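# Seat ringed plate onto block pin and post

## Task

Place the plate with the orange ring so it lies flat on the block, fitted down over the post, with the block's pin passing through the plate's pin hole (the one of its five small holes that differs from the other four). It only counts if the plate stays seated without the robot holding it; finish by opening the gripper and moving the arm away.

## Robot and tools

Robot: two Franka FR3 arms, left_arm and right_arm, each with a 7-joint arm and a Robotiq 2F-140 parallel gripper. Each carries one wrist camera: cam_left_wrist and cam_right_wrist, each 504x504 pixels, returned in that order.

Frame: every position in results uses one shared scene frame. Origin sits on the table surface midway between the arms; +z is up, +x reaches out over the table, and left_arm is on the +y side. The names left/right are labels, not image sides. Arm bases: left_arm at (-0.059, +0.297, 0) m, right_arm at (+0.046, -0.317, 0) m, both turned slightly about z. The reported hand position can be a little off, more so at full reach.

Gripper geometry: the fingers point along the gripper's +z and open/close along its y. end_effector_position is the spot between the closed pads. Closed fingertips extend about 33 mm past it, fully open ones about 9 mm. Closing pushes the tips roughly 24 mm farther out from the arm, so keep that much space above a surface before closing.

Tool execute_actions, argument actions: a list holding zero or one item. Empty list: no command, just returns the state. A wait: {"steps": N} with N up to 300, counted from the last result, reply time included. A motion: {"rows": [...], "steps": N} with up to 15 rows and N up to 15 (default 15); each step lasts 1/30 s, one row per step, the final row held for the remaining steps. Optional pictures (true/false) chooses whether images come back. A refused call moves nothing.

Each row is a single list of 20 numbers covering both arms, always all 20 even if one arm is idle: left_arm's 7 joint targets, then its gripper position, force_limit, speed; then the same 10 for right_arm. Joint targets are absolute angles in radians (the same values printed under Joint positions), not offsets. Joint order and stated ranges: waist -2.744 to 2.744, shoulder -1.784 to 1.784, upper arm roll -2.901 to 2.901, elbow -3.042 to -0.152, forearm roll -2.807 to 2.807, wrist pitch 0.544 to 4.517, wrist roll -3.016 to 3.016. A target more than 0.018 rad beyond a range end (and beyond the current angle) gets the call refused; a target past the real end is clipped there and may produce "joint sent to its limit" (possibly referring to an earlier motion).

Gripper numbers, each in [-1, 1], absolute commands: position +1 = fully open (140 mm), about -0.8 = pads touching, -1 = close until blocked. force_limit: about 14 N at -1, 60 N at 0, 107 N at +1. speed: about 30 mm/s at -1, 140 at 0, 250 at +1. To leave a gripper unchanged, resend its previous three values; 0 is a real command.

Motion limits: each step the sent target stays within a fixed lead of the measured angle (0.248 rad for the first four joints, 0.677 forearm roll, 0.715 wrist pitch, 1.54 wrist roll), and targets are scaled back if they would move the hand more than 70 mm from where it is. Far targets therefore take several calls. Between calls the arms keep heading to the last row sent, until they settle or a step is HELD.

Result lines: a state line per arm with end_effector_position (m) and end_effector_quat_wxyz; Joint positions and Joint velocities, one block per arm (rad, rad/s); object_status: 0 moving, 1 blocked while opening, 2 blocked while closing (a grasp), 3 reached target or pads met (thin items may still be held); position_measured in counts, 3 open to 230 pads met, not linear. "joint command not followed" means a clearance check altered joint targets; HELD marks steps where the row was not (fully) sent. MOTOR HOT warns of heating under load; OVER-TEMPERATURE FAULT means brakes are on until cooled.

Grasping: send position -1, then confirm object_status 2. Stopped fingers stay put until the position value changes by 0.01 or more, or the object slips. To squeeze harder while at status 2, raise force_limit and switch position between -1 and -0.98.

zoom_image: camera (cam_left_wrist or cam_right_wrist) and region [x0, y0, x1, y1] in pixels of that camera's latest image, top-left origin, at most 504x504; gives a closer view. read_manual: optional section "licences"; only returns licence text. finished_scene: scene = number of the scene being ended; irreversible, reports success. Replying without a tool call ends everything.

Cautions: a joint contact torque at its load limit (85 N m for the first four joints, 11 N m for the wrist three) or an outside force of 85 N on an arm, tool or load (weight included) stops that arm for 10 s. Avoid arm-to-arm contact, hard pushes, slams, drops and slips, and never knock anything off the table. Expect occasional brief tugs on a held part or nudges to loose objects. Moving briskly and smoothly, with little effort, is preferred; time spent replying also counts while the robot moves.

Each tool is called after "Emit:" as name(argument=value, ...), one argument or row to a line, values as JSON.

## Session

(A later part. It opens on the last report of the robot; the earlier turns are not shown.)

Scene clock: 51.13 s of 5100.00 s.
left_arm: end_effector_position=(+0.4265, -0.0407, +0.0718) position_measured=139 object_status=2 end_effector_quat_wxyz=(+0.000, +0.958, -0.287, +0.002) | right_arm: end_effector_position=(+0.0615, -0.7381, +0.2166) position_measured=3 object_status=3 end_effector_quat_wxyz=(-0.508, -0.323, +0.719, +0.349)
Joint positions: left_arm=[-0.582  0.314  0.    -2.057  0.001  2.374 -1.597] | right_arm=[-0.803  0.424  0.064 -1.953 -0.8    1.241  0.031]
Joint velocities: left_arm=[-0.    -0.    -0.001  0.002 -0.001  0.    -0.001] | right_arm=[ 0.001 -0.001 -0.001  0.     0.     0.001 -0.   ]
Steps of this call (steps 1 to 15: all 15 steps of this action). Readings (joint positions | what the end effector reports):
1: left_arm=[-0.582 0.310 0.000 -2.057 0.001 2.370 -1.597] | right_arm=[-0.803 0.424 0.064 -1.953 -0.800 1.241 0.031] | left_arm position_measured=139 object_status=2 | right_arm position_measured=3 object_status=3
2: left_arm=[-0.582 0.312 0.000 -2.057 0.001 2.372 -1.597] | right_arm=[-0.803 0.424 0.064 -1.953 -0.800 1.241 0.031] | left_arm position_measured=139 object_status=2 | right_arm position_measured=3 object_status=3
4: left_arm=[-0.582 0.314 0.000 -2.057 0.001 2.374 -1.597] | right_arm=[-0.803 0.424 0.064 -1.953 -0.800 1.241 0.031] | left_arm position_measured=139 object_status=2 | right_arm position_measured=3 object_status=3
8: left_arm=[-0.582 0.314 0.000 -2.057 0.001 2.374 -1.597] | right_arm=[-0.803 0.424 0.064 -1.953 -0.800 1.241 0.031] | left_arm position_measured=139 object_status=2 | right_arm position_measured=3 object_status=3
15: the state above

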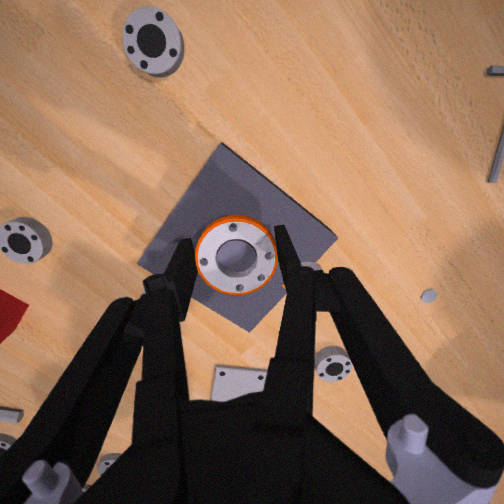

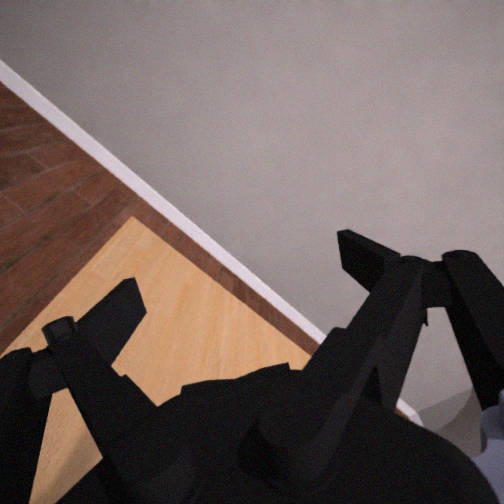

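Still too far forward; backing off about 3 mm more.

Emit:
execute_actions(
  actions=[
    {"rows":[[-0.5845,0.297,0,-2.068,0,2.364,-1.6,-1,-0.3,-0.5,-0.803,0.424,0.064,-1.953,-0.8,1.241,0.031,1,0,0]]},
  ],
  pictures=false,
)

Emit:
execute_actions(
  actions=[
    {"rows":[[-0.5845,0.313,0,-2.071,0,2.382,-1.6,-1,-0.3,-0.5,-0.803,0.424,0.064,-1.953,-0.8,1.241,0.031,1,0,0]]},
  ],
)

Emit:
zoom_image(
  camera="cam_left_wrist",
  region=[190,200,290,300],
)

Scene clock: 55.57 s of 5100.00 s.
left_arm: end_effector_position=(+0.4234, -0.0385, +0.0755) position_measured=139 object_status=2 end_effector_quat_wxyz=(-0.000, +0.958, -0.287, +0.000) | right_arm: end_effector_position=(+0.0615, -0.7381, +0.2166) position_measured=3 object_status=3 end_effector_quat_wxyz=(-0.508, -0.323, +0.719, +0.349)
Joint positions: left_arm=[-0.582  0.3    0.    -2.067  0.001  2.367 -1.597] | right_arm=[-0.803  0.424  0.064 -1.953 -0.8    1.241  0.031]
Joint velocities: left_arm=[ 0.001  0.    -0.    -0.001 -0.001 -0.003 -0.   ] | right_arm=[-0.001 -0.002  0.     0.001  0.    -0.001  0.   ]
Steps of this call (steps 1 to 15: the robot went on to your last target; steps 16 to 90: nothing new was sent; then 0.93 s passed at rest; steps 91 to 105: all 15 steps of this action). Readings (joint positions | what the end effector reports):
91: left_arm=[-0.582 0.311 0.000 -2.060 0.001 2.374 -1.597] | right_arm=[-0.803 0.424 0.064 -1.953 -0.800 1.241 0.031] | left_arm position_measured=139 object_status=2 | right_arm position_measured=3 object_status=3
92: left_arm=[-0.582 0.307 0.000 -2.062 0.001 2.372 -1.597] | right_arm=[-0.803 0.424 0.064 -1.953 -0.800 1.241 0.031] | left_arm position_measured=139 object_status=2 | right_arm position_measured=3 object_status=3
94: left_arm=[-0.582 0.303 0.000 -2.065 0.001 2.370 -1.597] | right_arm=[-0.803 0.424 0.064 -1.953 -0.800 1.241 0.031] | left_arm position_measured=139 object_status=2 | right_arm position_measured=3 object_status=3
98: left_arm=[-0.582 0.300 0.000 -2.066 0.001 2.368 -1.597] | right_arm=[-0.803 0.424 0.064 -1.953 -0.800 1.241 0.031] | left_arm position_measured=139 object_status=2 | right_arm position_measured=3 object_status=3
105: the state above

Scene clock: 56.07 s of 5100.00 s.
left_arm: end_effector_position=(+0.4238, -0.0388, +0.0719) position_measured=139 object_status=2 end_effector_quat_wxyz=(-0.000, +0.958, -0.287, +0.001) | right_arm: end_effector_position=(+0.0615, -0.7381, +0.2166) position_measured=3 object_status=3 end_effector_quat_wxyz=(-0.508, -0.323, +0.719, +0.349)
Joint positions: left_arm=[-0.582  0.307  0.    -2.068  0.001  2.375 -1.597] | right_arm=[-0.803  0.424  0.064 -1.953 -0.8    1.241  0.031]
Joint velocities: left_arm=[ 0.001 -0.001 -0.001  0.    -0.     0.001 -0.001] | right_arm=[-0.001 -0.001  0.001 -0.    -0.    -0.     0.   ]
Steps of this call (steps 1 to 15: all 15 steps of this action). Readings (joint positions | what the end effector reports):
1: left_arm=[-0.582 0.301 0.000 -2.067 0.001 2.369 -1.597] | right_arm=[-0.803 0.424 0.064 -1.953 -0.800 1.241 0.031] | left_arm position_measured=139 object_status=2 | right_arm position_measured=3 object_status=3
2: left_arm=[-0.582 0.303 0.000 -2.067 0.001 2.371 -1.597] | right_arm=[-0.803 0.424 0.064 -1.953 -0.800 1.241 0.031] | left_arm position_measured=139 object_status=2 | right_arm position_measured=3 object_status=3
4: left_arm=[-0.582 0.306 0.000 -2.068 0.001 2.374 -1.597] | right_arm=[-0.803 0.424 0.064 -1.953 -0.800 1.241 0.031] | left_arm position_measured=139 object_status=2 | right_arm position_measured=3 object_status=3
8: left_arm=[-0.582 0.307 0.000 -2.068 0.001 2.375 -1.597] | right_arm=[-0.803 0.424 0.064 -1.953 -0.800 1.241 0.031] | left_arm position_measured=139 object_status=2 | right_arm position_measured=3 object_status=3
15: the state above

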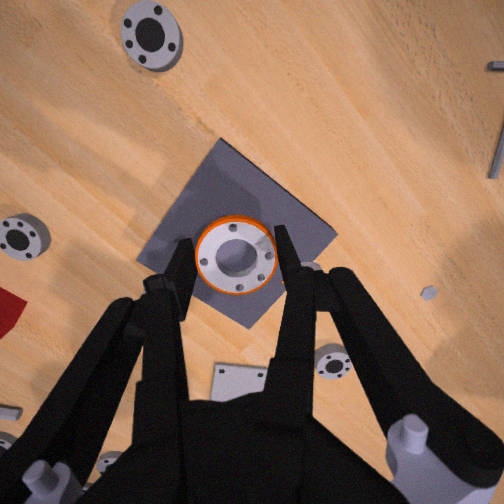

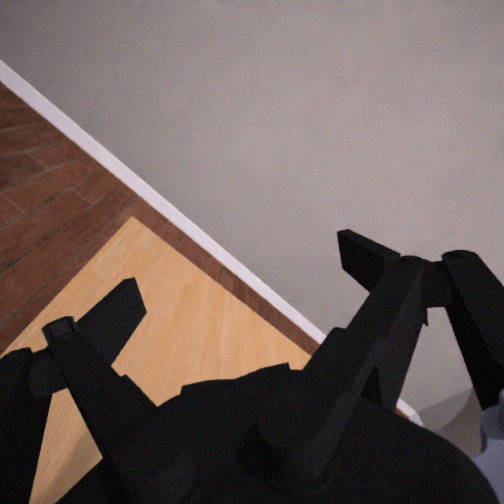

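Region (190, 200, 290, 300) of cam_left_wrist's 504x504 image, scaled by 5.040, with more detail than that image has.

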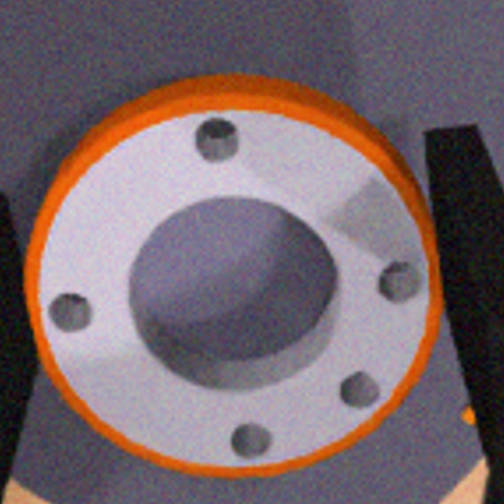

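Emit:
execute_actions(
  actions=[
    {"rows":[[-0.58,0.293,0,-2.074,0,2.366,-1.6,-1,-0.3,-0.5,-0.803,0.424,0.064,-1.953,-0.8,1.241,0.031,1,0,0]]},
  ],
  pictures=false,
)

Emit:
execute_actions(
  actions=[
    {"rows":[[-0.58,0.309,0,-2.077,0,2.384,-1.6,-1,-0.3,-0.5,-0.803,0.424,0.064,-1.953,-0.8,1.241,0.031,1,0,0]]},
  ],
)

Emit:
zoom_image(
  camera="cam_left_wrist",
  region=[190,200,290,300],
)

Scene clock: 61.40 s of 5100.00 s.
left_arm: end_effector_position=(+0.4222, -0.0376, +0.0755) position_measured=139 object_status=2 end_effector_quat_wxyz=(-0.000, +0.958, -0.287, +0.000) | right_arm: end_effector_position=(+0.0615, -0.7381, +0.2166) position_measured=3 object_status=3 end_effector_quat_wxyz=(-0.508, -0.323, +0.719, +0.349)
Joint positions: left_arm=[-0.582  0.296  0.    -2.073  0.001  2.369 -1.597] | right_arm=[-0.803  0.424  0.064 -1.953 -0.8    1.241  0.031]
Joint velocities: left_arm=[-0.001  0.     0.001  0.     0.001 -0.003 -0.001] | right_arm=[-0.001  0.     0.001  0.001 -0.    -0.    -0.001]
Steps of this call (steps 1 to 15: the robot went on to your last target; steps 16 to 90: nothing new was sent; then 1.83 s passed at rest; steps 91 to 105: all 15 steps of this action). Readings (joint positions | what the end effector reports):
91: left_arm=[-0.582 0.305 0.000 -2.069 0.001 2.374 -1.597] | right_arm=[-0.803 0.424 0.064 -1.953 -0.800 1.241 0.031] | left_arm position_measured=139 object_status=2 | right_arm position_measured=3 object_status=3
92: left_arm=[-0.582 0.302 0.000 -2.071 0.001 2.373 -1.597] | right_arm=[-0.803 0.424 0.064 -1.953 -0.800 1.241 0.031] | left_arm position_measured=139 object_status=2 | right_arm position_measured=3 object_status=3
94: left_arm=[-0.582 0.298 0.000 -2.072 0.001 2.372 -1.597] | right_arm=[-0.803 0.424 0.064 -1.953 -0.800 1.241 0.031] | left_arm position_measured=139 object_status=2 | right_arm position_measured=3 object_status=3
98: left_arm=[-0.582 0.296 0.000 -2.072 0.001 2.370 -1.597] | right_arm=[-0.803 0.424 0.064 -1.953 -0.800 1.241 0.031] | left_arm position_measured=139 object_status=2 | right_arm position_measured=3 object_status=3
105: the state above

Scene clock: 61.90 s of 5100.00 s.
left_arm: end_effector_position=(+0.4225, -0.0377, +0.0719) position_measured=139 object_status=2 end_effector_quat_wxyz=(-0.000, +0.958, -0.287, +0.001) | right_arm: end_effector_position=(+0.0615, -0.7381, +0.2166) position_measured=3 object_status=3 end_effector_quat_wxyz=(-0.508, -0.323, +0.719, +0.349)
Joint positions: left_arm=[-0.582  0.303  0.    -2.074  0.001  2.377 -1.597] | right_arm=[-0.803  0.424  0.064 -1.953 -0.8    1.241  0.031]
Joint velocities: left_arm=[ 0.    -0.001  0.    -0.001  0.001 -0.001  0.001] | right_arm=[-0.001  0.     0.    -0.    -0.    -0.001  0.   ]
Steps of this call (steps 1 to 15: all 15 steps of this action). Readings (joint positions | what the end effector reports):
1: left_arm=[-0.582 0.297 0.000 -2.073 0.001 2.371 -1.597] | right_arm=[-0.803 0.424 0.064 -1.953 -0.800 1.241 0.031] | left_arm position_measured=139 object_status=2 | right_arm position_measured=3 object_status=3
2: left_arm=[-0.582 0.299 0.000 -2.073 0.001 2.373 -1.597] | right_arm=[-0.803 0.424 0.064 -1.953 -0.800 1.241 0.031] | left_arm position_measured=139 object_status=2 | right_arm position_measured=3 object_status=3
4: left_arm=[-0.582 0.302 0.000 -2.074 0.001 2.375 -1.597] | right_arm=[-0.803 0.424 0.064 -1.953 -0.800 1.241 0.031] | left_arm position_measured=139 object_status=2 | right_arm position_measured=3 object_status=3
8: left_arm=[-0.582 0.303 0.000 -2.074 0.001 2.377 -1.597] | right_arm=[-0.803 0.424 0.064 -1.953 -0.800 1.241 0.031] | left_arm position_measured=139 object_status=2 | right_arm position_measured=3 object_status=3
15: the state above

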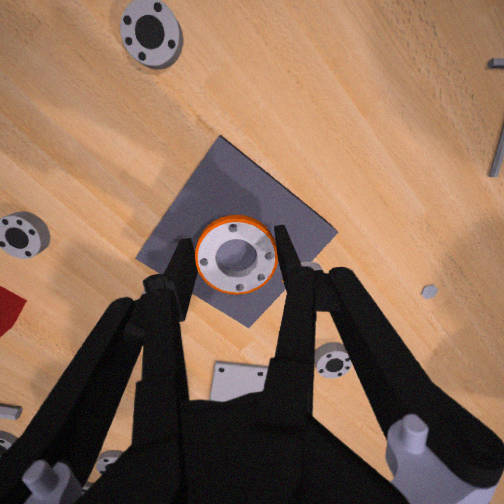

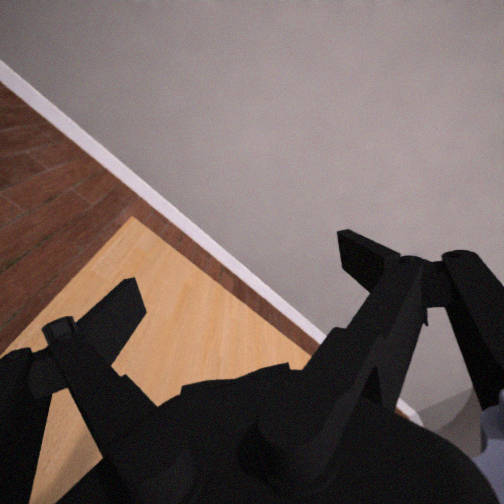

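Region (190, 200, 290, 300) of cam_left_wrist's 504x504 image, scaled by 5.040, with more detail than that image has.

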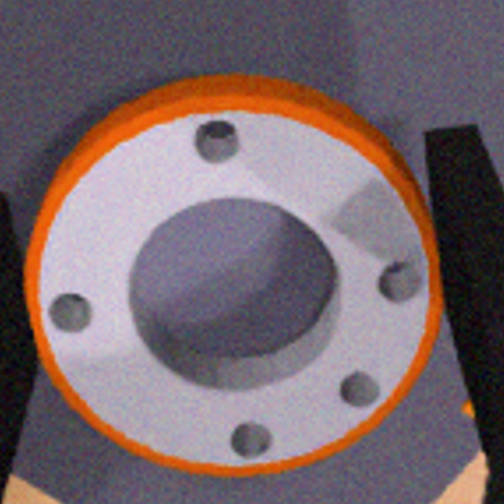

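Emit:
execute_actions(
  actions=[
    {"rows":[[-0.5785,0.296,0,-2.069,0,2.366,-1.6,-1,-0.3,-0.5,-0.803,0.424,0.064,-1.953,-0.8,1.241,0.031,1,0,0]]},
  ],
  pictures=false,
)

Emit:
execute_actions(
  actions=[
    {"rows":[[-0.5785,0.312,0,-2.074,0,2.384,-1.6,-1,-0.3,-0.5,-0.803,0.424,0.064,-1.953,-0.8,1.241,0.031,1,0,0]]},
  ],
)

Emit:
zoom_image(
  camera="cam_left_wrist",
  region=[190,200,290,300],
)

Scene clock: 67.23 s of 5100.00 s.
left_arm: end_effector_position=(+0.4228, -0.0369, +0.0744) position_measured=139 object_status=2 end_effector_quat_wxyz=(-0.000, +0.958, -0.286, -0.000) | right_arm: end_effector_position=(+0.0615, -0.7381, +0.2166) position_measured=3 object_status=3 end_effector_quat_wxyz=(-0.508, -0.323, +0.719, +0.349)
Joint positions: left_arm=[-0.581  0.299  0.    -2.071  0.001  2.369 -1.597] | right_arm=[-0.803  0.424  0.064 -1.953 -0.8    1.241  0.031]
Joint velocities: left_arm=[ 0.    -0.     0.    -0.     0.001 -0.003  0.   ] | right_arm=[ 0.     0.     0.     0.     0.001 -0.001 -0.   ]
Steps of this call (steps 1 to 15: the robot went on to your last target; steps 16 to 90: nothing new was sent; then 1.83 s passed at rest; steps 91 to 105: all 15 steps of this action). Readings (joint positions | what the end effector reports):
91: left_arm=[-0.582 0.302 0.000 -2.073 0.001 2.376 -1.597] | right_arm=[-0.803 0.424 0.064 -1.953 -0.800 1.241 0.031] | left_arm position_measured=139 object_status=2 | right_arm position_measured=3 object_status=3
92: left_arm=[-0.582 0.301 0.000 -2.073 0.001 2.374 -1.597] | right_arm=[-0.803 0.424 0.064 -1.953 -0.800 1.241 0.031] | left_arm position_measured=139 object_status=2 | right_arm position_measured=3 object_status=3
94: left_arm=[-0.581 0.300 0.000 -2.072 0.001 2.372 -1.597] | right_arm=[-0.803 0.424 0.064 -1.953 -0.800 1.241 0.031] | left_arm position_measured=139 object_status=2 | right_arm position_measured=3 object_status=3
98: left_arm=[-0.581 0.299 0.000 -2.071 0.001 2.370 -1.597] | right_arm=[-0.803 0.424 0.064 -1.953 -0.800 1.241 0.031] | left_arm position_measured=139 object_status=2 | right_arm position_measured=3 object_status=3
105: the state above

Scene clock: 67.73 s of 5100.00 s.
left_arm: end_effector_position=(+0.4230, -0.0370, +0.0685) position_measured=139 object_status=2 end_effector_quat_wxyz=(-0.001, +0.958, -0.286, -0.000) | right_arm: end_effector_position=(+0.0615, -0.7381, +0.2166) position_measured=3 object_status=3 end_effector_quat_wxyz=(-0.508, -0.323, +0.719, +0.349)
Joint positions: left_arm=[-0.581  0.31   0.    -2.072  0.001  2.381 -1.597] | right_arm=[-0.803  0.424  0.064 -1.953 -0.8    1.241  0.031]
Joint velocities: left_arm=[ 0.003  0.002 -0.     0.    -0.001  0.002 -0.002] | right_arm=[-0.    -0.001 -0.001  0.    -0.     0.    -0.001]
Steps of this call (steps 1 to 15: all 15 steps of this action). Readings (joint positions | what the end effector reports):
1: left_arm=[-0.581 0.300 0.000 -2.071 0.001 2.371 -1.597] | right_arm=[-0.803 0.424 0.064 -1.953 -0.800 1.241 0.031] | left_arm position_measured=139 object_status=2 | right_arm position_measured=3 object_status=3
2: left_arm=[-0.581 0.302 0.000 -2.071 0.001 2.373 -1.597] | right_arm=[-0.803 0.424 0.064 -1.953 -0.800 1.241 0.031] | left_arm position_measured=139 object_status=2 | right_arm position_measured=3 object_status=3
4: left_arm=[-0.581 0.307 0.000 -2.071 0.001 2.377 -1.597] | right_arm=[-0.803 0.424 0.064 -1.953 -0.800 1.241 0.031] | left_arm position_measured=139 object_status=2 | right_arm position_measured=3 object_status=3
8: left_arm=[-0.581 0.309 0.000 -2.072 0.001 2.380 -1.597] | right_arm=[-0.803 0.424 0.064 -1.953 -0.800 1.241 0.031] | left_arm position_measured=139 object_status=2 | right_arm position_measured=3 object_status=3
15: the state above

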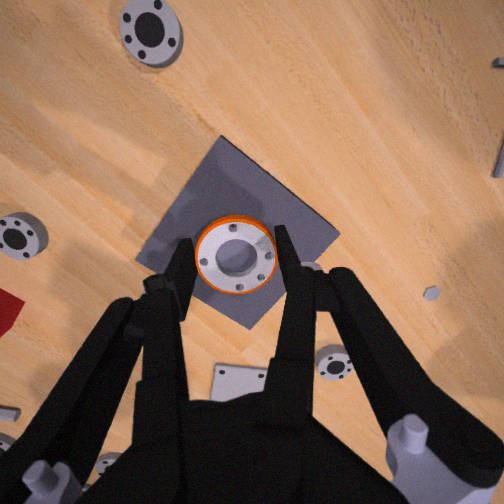

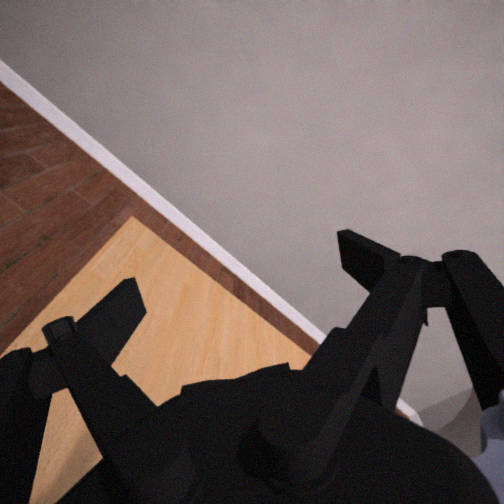

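Region (190, 200, 290, 300) of cam_left_wrist's 504x504 image, scaled by 5.040, with more detail than that image has.

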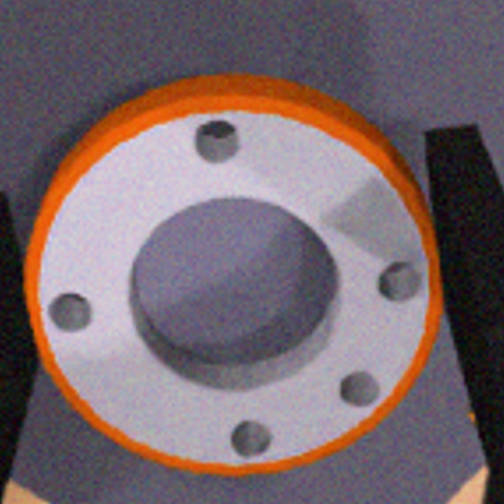

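Emit:
execute_actions(
  actions=[
    {"rows":[[-0.5785,0.326,0,-2.077,0,2.402,-1.6,-1,-0.3,-0.5,-0.803,0.424,0.064,-1.953,-0.8,1.241,0.031,1,0,0]]},
  ],
  pictures=false,
)

Emit:
execute_actions(
  actions=[
    {"rows":[[-0.5785,0.338,0,-2.08,0,2.417,-1.6,-1,-0.3,-0.5,-0.803,0.424,0.064,-1.953,-0.8,1.241,0.031,1,0,0]]},
  ],
)

Emit:
zoom_image(
  camera="cam_left_wrist",
  region=[190,200,290,300],
)

Scene clock: 71.33 s of 5100.00 s.
left_arm: end_effector_position=(+0.4233, -0.0372, +0.0616) position_measured=139 object_status=2 end_effector_quat_wxyz=(-0.000, +0.958, -0.286, -0.000) | right_arm: end_effector_position=(+0.0615, -0.7381, +0.2166) position_measured=3 object_status=3 end_effector_quat_wxyz=(-0.508, -0.323, +0.719, +0.349)
Joint positions: left_arm=[-0.581  0.322  0.    -2.075  0.001  2.396 -1.597] | right_arm=[-0.803  0.424  0.064 -1.953 -0.8    1.241  0.031]
Joint velocities: left_arm=[-0.     0.001  0.001  0.    -0.     0.    -0.001] | right_arm=[ 0.002  0.001 -0.     0.001  0.001 -0.001  0.001]
Steps of this call (steps 1 to 15: the robot went on to your last target; steps 16 to 90: nothing new was sent; then 0.10 s passed at rest; steps 91 to 105: all 15 steps of this action). Readings (joint positions | what the end effector reports):
91: left_arm=[-0.581 0.311 0.000 -2.073 0.001 2.384 -1.597] | right_arm=[-0.803 0.424 0.064 -1.953 -0.800 1.241 0.031] | left_arm position_measured=139 object_status=2 | right_arm position_measured=3 object_status=3
92: left_arm=[-0.581 0.314 0.000 -2.073 0.001 2.387 -1.597] | right_arm=[-0.803 0.424 0.064 -1.953 -0.800 1.241 0.031] | left_arm position_measured=139 object_status=2 | right_arm position_measured=3 object_status=3
94: left_arm=[-0.581 0.320 0.000 -2.074 0.001 2.392 -1.597] | right_arm=[-0.803 0.424 0.064 -1.953 -0.800 1.241 0.031] | left_arm position_measured=139 object_status=2 | right_arm position_measured=3 object_status=3
98: left_arm=[-0.581 0.322 0.000 -2.074 0.001 2.396 -1.597] | right_arm=[-0.803 0.424 0.064 -1.953 -0.800 1.241 0.031] | left_arm position_measured=139 object_status=2 | right_arm position_measured=3 object_status=3
105: the state above

Scene clock: 71.83 s of 5100.00 s.
left_arm: end_effector_position=(+0.4234, -0.0373, +0.0613) position_measured=139 object_status=2 end_effector_quat_wxyz=(-0.000, +0.958, -0.286, +0.000) | right_arm: end_effector_position=(+0.0615, -0.7381, +0.2166) position_measured=3 object_status=3 end_effector_quat_wxyz=(-0.508, -0.323, +0.719, +0.349)
Joint positions: left_arm=[-0.581  0.323  0.    -2.075  0.001  2.398 -1.597] | right_arm=[-0.803  0.424  0.064 -1.953 -0.8    1.241  0.031]
Joint velocities: left_arm=[-0.     0.     0.     0.001 -0.001  0.     0.   ] | right_arm=[ 0.     0.001  0.    -0.    -0.001 -0.001  0.001]
Steps of this call (steps 1 to 15: all 15 steps of this action). Readings (joint positions | what the end effector reports):
1: left_arm=[-0.581 0.323 0.000 -2.075 0.001 2.398 -1.597] | right_arm=[-0.803 0.424 0.064 -1.953 -0.800 1.241 0.031] | left_arm position_measured=139 object_status=2 | right_arm position_measured=3 object_status=3
2: left_arm=[-0.581 0.323 0.000 -2.075 0.001 2.398 -1.597] | right_arm=[-0.803 0.424 0.064 -1.953 -0.800 1.241 0.031] | left_arm position_measured=139 object_status=2 | right_arm position_measured=3 object_status=3
4: left_arm=[-0.581 0.323 0.000 -2.075 0.001 2.398 -1.597] | right_arm=[-0.803 0.424 0.064 -1.953 -0.800 1.241 0.031] | left_arm position_measured=139 object_status=2 | right_arm position_measured=3 object_status=3
8: left_arm=[-0.581 0.323 0.000 -2.075 0.001 2.398 -1.597] | right_arm=[-0.803 0.424 0.064 -1.953 -0.800 1.241 0.031] | left_arm position_measured=139 object_status=2 | right_arm position_measured=3 object_status=3
15: the state above

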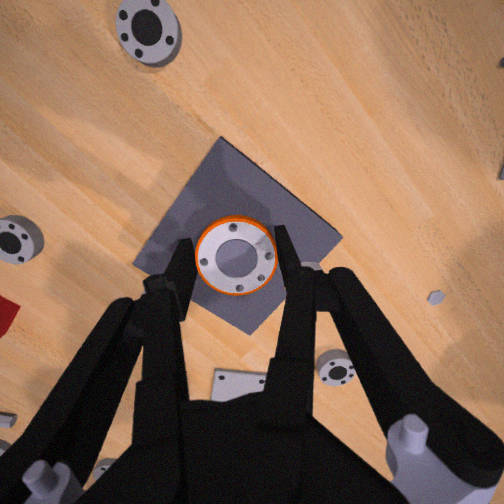

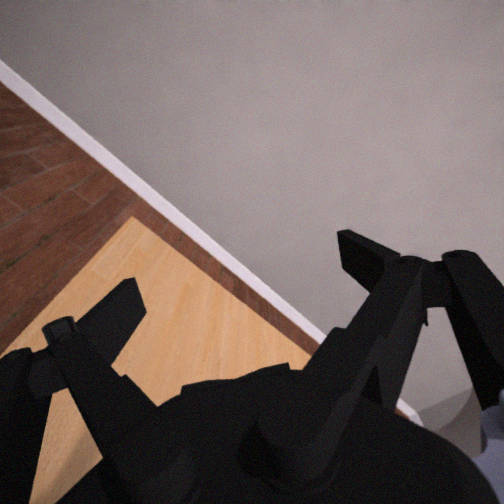

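Region (190, 200, 290, 300) of cam_left_wrist's 504x504 image, scaled by 5.040, with more detail than that image has.

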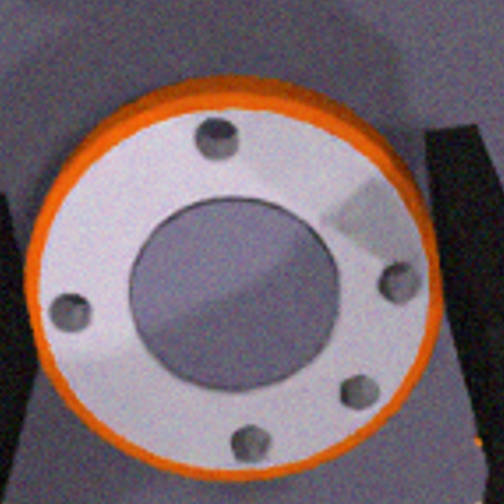

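Emit:
execute_actions(
  actions=[
    {"rows":[[-0.5785,0.322,0,-2.076,0,2.398,-1.655,-1,-0.3,-0.5,-0.803,0.424,0.064,-1.953,-0.8,1.241,0.031,1,0,0]]},
  ],
  pictures=false,
)

Emit:
execute_actions(
  actions=[
    {"rows":[[-0.5785,0.336,0,-2.08,0,2.415,-1.655,-1,-0.3,-0.5,-0.803,0.424,0.064,-1.953,-0.8,1.241,0.031,1,0,0]]},
  ],
)

Emit:
zoom_image(
  camera="cam_left_wrist",
  region=[190,200,290,300],
)

Scene clock: 76.37 s of 5100.00 s.
left_arm: end_effector_position=(+0.4234, -0.0370, +0.0616) position_measured=139 object_status=2 end_effector_quat_wxyz=(-0.000, +0.964, -0.266, -0.000) | right_arm: end_effector_position=(+0.0615, -0.7381, +0.2166) position_measured=3 object_status=3 end_effector_quat_wxyz=(-0.508, -0.323, +0.719, +0.349)
Joint positions: left_arm=[-0.58   0.322  0.    -2.075  0.001  2.397 -1.638] | right_arm=[-0.803  0.424  0.064 -1.953 -0.8    1.241  0.031]
Joint velocities: left_arm=[-0.     0.001 -0.    -0.     0.002 -0.    -0.034] | right_arm=[-0.001 -0.001 -0.001 -0.001 -0.    -0.001 -0.   ]
Steps of this call (steps 1 to 15: the robot went on to your last target; steps 16 to 90: nothing new was sent; then 1.03 s passed at rest; steps 91 to 105: all 15 steps of this action). Readings (joint positions | what the end effector reports):
91: left_arm=[-0.581 0.322 0.000 -2.075 0.001 2.397 -1.602] | right_arm=[-0.803 0.424 0.064 -1.953 -0.800 1.241 0.031] | left_arm position_measured=139 object_status=2 | right_arm position_measured=3 object_status=3
92: left_arm=[-0.580 0.322 0.000 -2.075 0.001 2.397 -1.606] | right_arm=[-0.803 0.424 0.064 -1.953 -0.800 1.241 0.031] | left_arm position_measured=139 object_status=2 | right_arm position_measured=3 object_status=3
94: left_arm=[-0.580 0.322 0.000 -2.075 0.001 2.397 -1.614] | right_arm=[-0.803 0.424 0.064 -1.953 -0.800 1.241 0.031] | left_arm position_measured=139 object_status=2 | right_arm position_measured=3 object_status=3
98: left_arm=[-0.580 0.322 0.000 -2.075 0.001 2.397 -1.626] | right_arm=[-0.803 0.424 0.064 -1.953 -0.800 1.241 0.031] | left_arm position_measured=139 object_status=2 | right_arm position_measured=3 object_status=3
105: the state above

Scene clock: 76.87 s of 5100.00 s.
left_arm: end_effector_position=(+0.4234, -0.0367, +0.0564) position_measured=139 object_status=2 end_effector_quat_wxyz=(-0.000, +0.965, -0.264, -0.000) | right_arm: end_effector_position=(+0.0615, -0.7381, +0.2166) position_measured=3 object_status=3 end_effector_quat_wxyz=(-0.508, -0.323, +0.719, +0.349)
Joint positions: left_arm=[-0.58   0.331  0.    -2.077  0.001  2.407 -1.643] | right_arm=[-0.803  0.424  0.064 -1.953 -0.8    1.241  0.031]
Joint velocities: left_arm=[-0.001 -0.     0.    -0.001 -0.    -0.001 -0.002] | right_arm=[ 0.     0.003  0.001 -0.    -0.    -0.001 -0.001]
Steps of this call (steps 1 to 15: all 15 steps of this action). Readings (joint positions | what the end effector reports):
1: left_arm=[-0.580 0.323 0.000 -2.075 0.001 2.398 -1.639] | right_arm=[-0.803 0.424 0.064 -1.953 -0.800 1.241 0.031] | left_arm position_measured=139 object_status=2 | right_arm position_measured=3 object_status=3
2: left_arm=[-0.580 0.326 0.000 -2.076 0.001 2.401 -1.640] | right_arm=[-0.803 0.424 0.064 -1.953 -0.800 1.241 0.031] | left_arm position_measured=139 object_status=2 | right_arm position_measured=3 object_status=3
4: left_arm=[-0.580 0.331 0.000 -2.077 0.001 2.406 -1.641] | right_arm=[-0.803 0.424 0.064 -1.953 -0.800 1.241 0.031] | left_arm position_measured=139 object_status=2 | right_arm position_measured=3 object_status=3
8: left_arm=[-0.580 0.331 0.000 -2.077 0.001 2.407 -1.643] | right_arm=[-0.803 0.424 0.064 -1.953 -0.800 1.241 0.031] | left_arm position_measured=139 object_status=2 | right_arm position_measured=3 object_status=3
15: the state above

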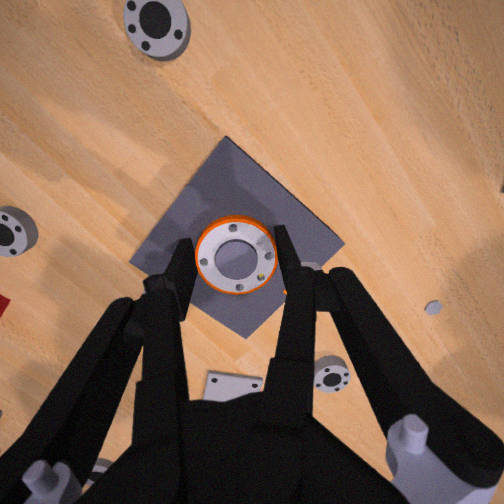

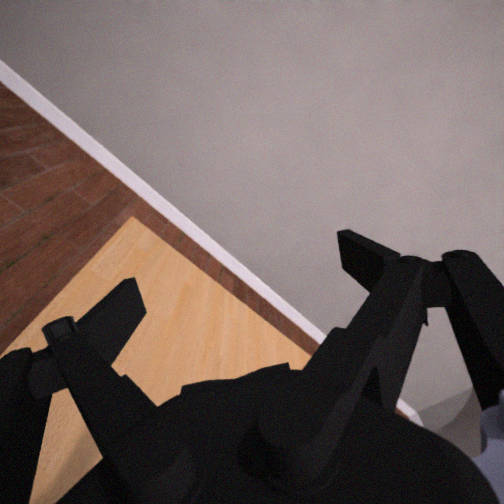

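Region (190, 200, 290, 300) of cam_left_wrist's 504x504 image, scaled by 5.040, with more detail than that image has.

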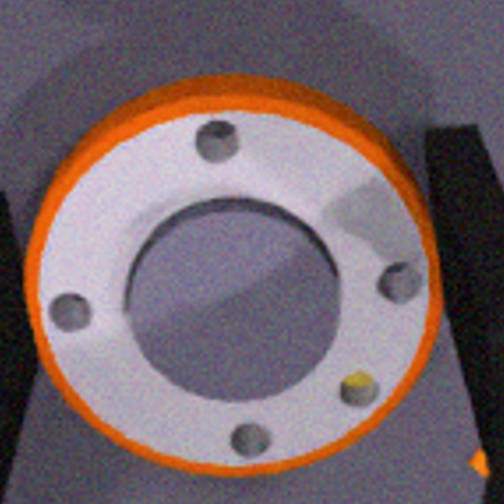

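Emit:
execute_actions(
  actions=[
    {"rows":[[-0.58,0.33,0,-2.077,0,2.407,-1.643,0.3,-0.3,-0.5,-0.803,0.424,0.064,-1.953,-0.8,1.241,0.031,1,0,0]]},
  ],
  pictures=false,
)

Emit:
execute_actions(
  actions=[
    {"rows":[[-0.58,0.15,0,-2.06,0,2.21,-1.643,0.3,-0.3,-0.5,-0.803,0.424,0.064,-1.953,-0.8,1.241,0.031,1,0,0]]},
  ],
)

Scene clock: 80.57 s of 5100.00 s.
left_arm: end_effector_position=(+0.4233, -0.0367, +0.0565) position_measured=91 object_status=0 end_effector_quat_wxyz=(-0.000, +0.965, -0.264, -0.000) | right_arm: end_effector_position=(+0.0615, -0.7381, +0.2166) position_measured=3 object_status=3 end_effector_quat_wxyz=(-0.508, -0.323, +0.719, +0.349)
Joint positions: left_arm=[-0.58   0.331  0.    -2.077  0.001  2.407 -1.643] | right_arm=[-0.803  0.424  0.064 -1.953 -0.8    1.241  0.031]
Joint velocities: left_arm=[ 0.001  0.     0.    -0.    -0.     0.001 -0.001] | right_arm=[ 0.001 -0.     0.002  0.    -0.001  0.001 -0.001]
Steps of this call (steps 1 to 15: the robot went on to your last target; steps 16 to 90: nothing new was sent; then 0.20 s passed at rest; steps 91 to 105: all 15 steps of this action). Readings (joint positions | what the end effector reports):
91: left_arm=[-0.580 0.331 0.000 -2.077 0.001 2.407 -1.643] | right_arm=[-0.803 0.424 0.064 -1.953 -0.800 1.241 0.031] | left_arm position_measured=139 object_status=0 | right_arm position_measured=3 object_status=3
92: left_arm=[-0.580 0.331 0.000 -2.077 0.001 2.407 -1.643] | right_arm=[-0.803 0.424 0.064 -1.953 -0.800 1.241 0.031] | left_arm position_measured=139 object_status=0 | right_arm position_measured=3 object_status=3
94: left_arm=[-0.580 0.331 0.000 -2.077 0.001 2.407 -1.643] | right_arm=[-0.803 0.424 0.064 -1.953 -0.800 1.241 0.031] | left_arm position_measured=126 object_status=0 | right_arm position_measured=3 object_status=3
98: left_arm=[-0.580 0.331 0.000 -2.077 0.001 2.407 -1.643] | right_arm=[-0.803 0.424 0.064 -1.953 -0.800 1.241 0.031] | left_arm position_measured=107 object_status=0 | right_arm position_measured=3 object_status=3
105: the state above

Scene clock: 81.07 s of 5100.00 s.
left_arm: end_effector_position=(+0.4181, -0.0330, +0.1554) position_measured=91 object_status=3 end_effector_quat_wxyz=(+0.003, +0.965, -0.264, +0.009) | right_arm: end_effector_position=(+0.0615, -0.7381, +0.2166) position_measured=3 object_status=3 end_effector_quat_wxyz=(-0.508, -0.323, +0.719, +0.349)
Joint positions: left_arm=[-0.58   0.148  0.    -2.058  0.001  2.225 -1.643] | right_arm=[-0.803  0.424  0.064 -1.953 -0.8    1.241  0.031]
Joint velocities: left_arm=[-0.001  0.02  -0.    -0.017  0.    -0.08  -0.001] | right_arm=[ 0.     0.001  0.     0.001 -0.     0.    -0.   ]
Steps of this call (steps 1 to 15: all 15 steps of this action). Readings (joint positions | what the end effector reports):
1: left_arm=[-0.580 0.318 0.000 -2.081 0.001 2.384 -1.643] | right_arm=[-0.803 0.424 0.064 -1.953 -0.800 1.241 0.031] | left_arm position_measured=91 object_status=0 | right_arm position_measured=3 object_status=3
2: left_arm=[-0.580 0.290 0.000 -2.085 0.001 2.357 -1.643] | right_arm=[-0.803 0.424 0.064 -1.953 -0.800 1.241 0.031] | left_arm position_measured=91 object_status=0 | right_arm position_measured=3 object_status=3
4: left_arm=[-0.580 0.223 0.000 -2.076 0.001 2.312 -1.643] | right_arm=[-0.803 0.424 0.064 -1.953 -0.800 1.241 0.031] | left_arm position_measured=91 object_status=3 | right_arm position_measured=3 object_status=3
8: left_arm=[-0.580 0.147 0.000 -2.052 0.001 2.262 -1.643] | right_arm=[-0.803 0.424 0.064 -1.953 -0.800 1.241 0.031] | left_arm position_measured=91 object_status=3 | right_arm position_measured=3 object_status=3
15: the state above

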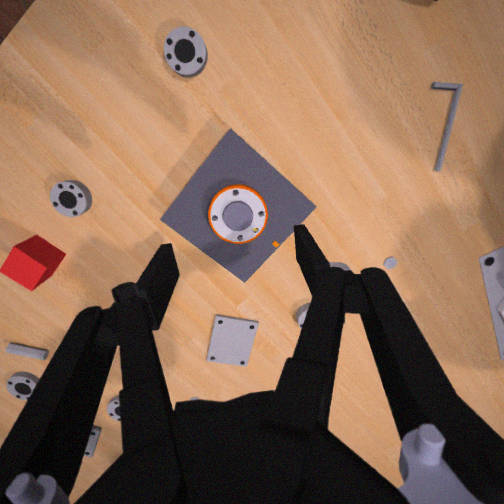

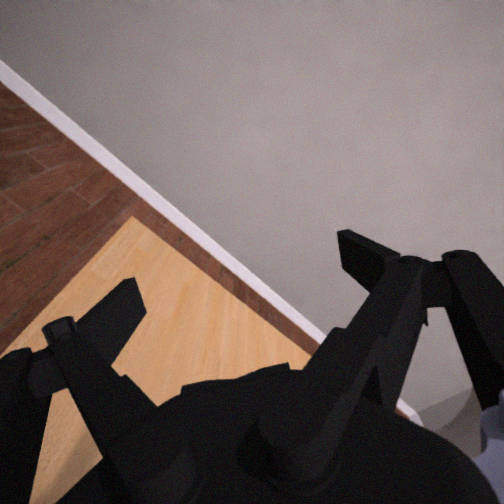

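Emit:
finished_scene(
  scene=2,
)

The scene is finished: the task was done.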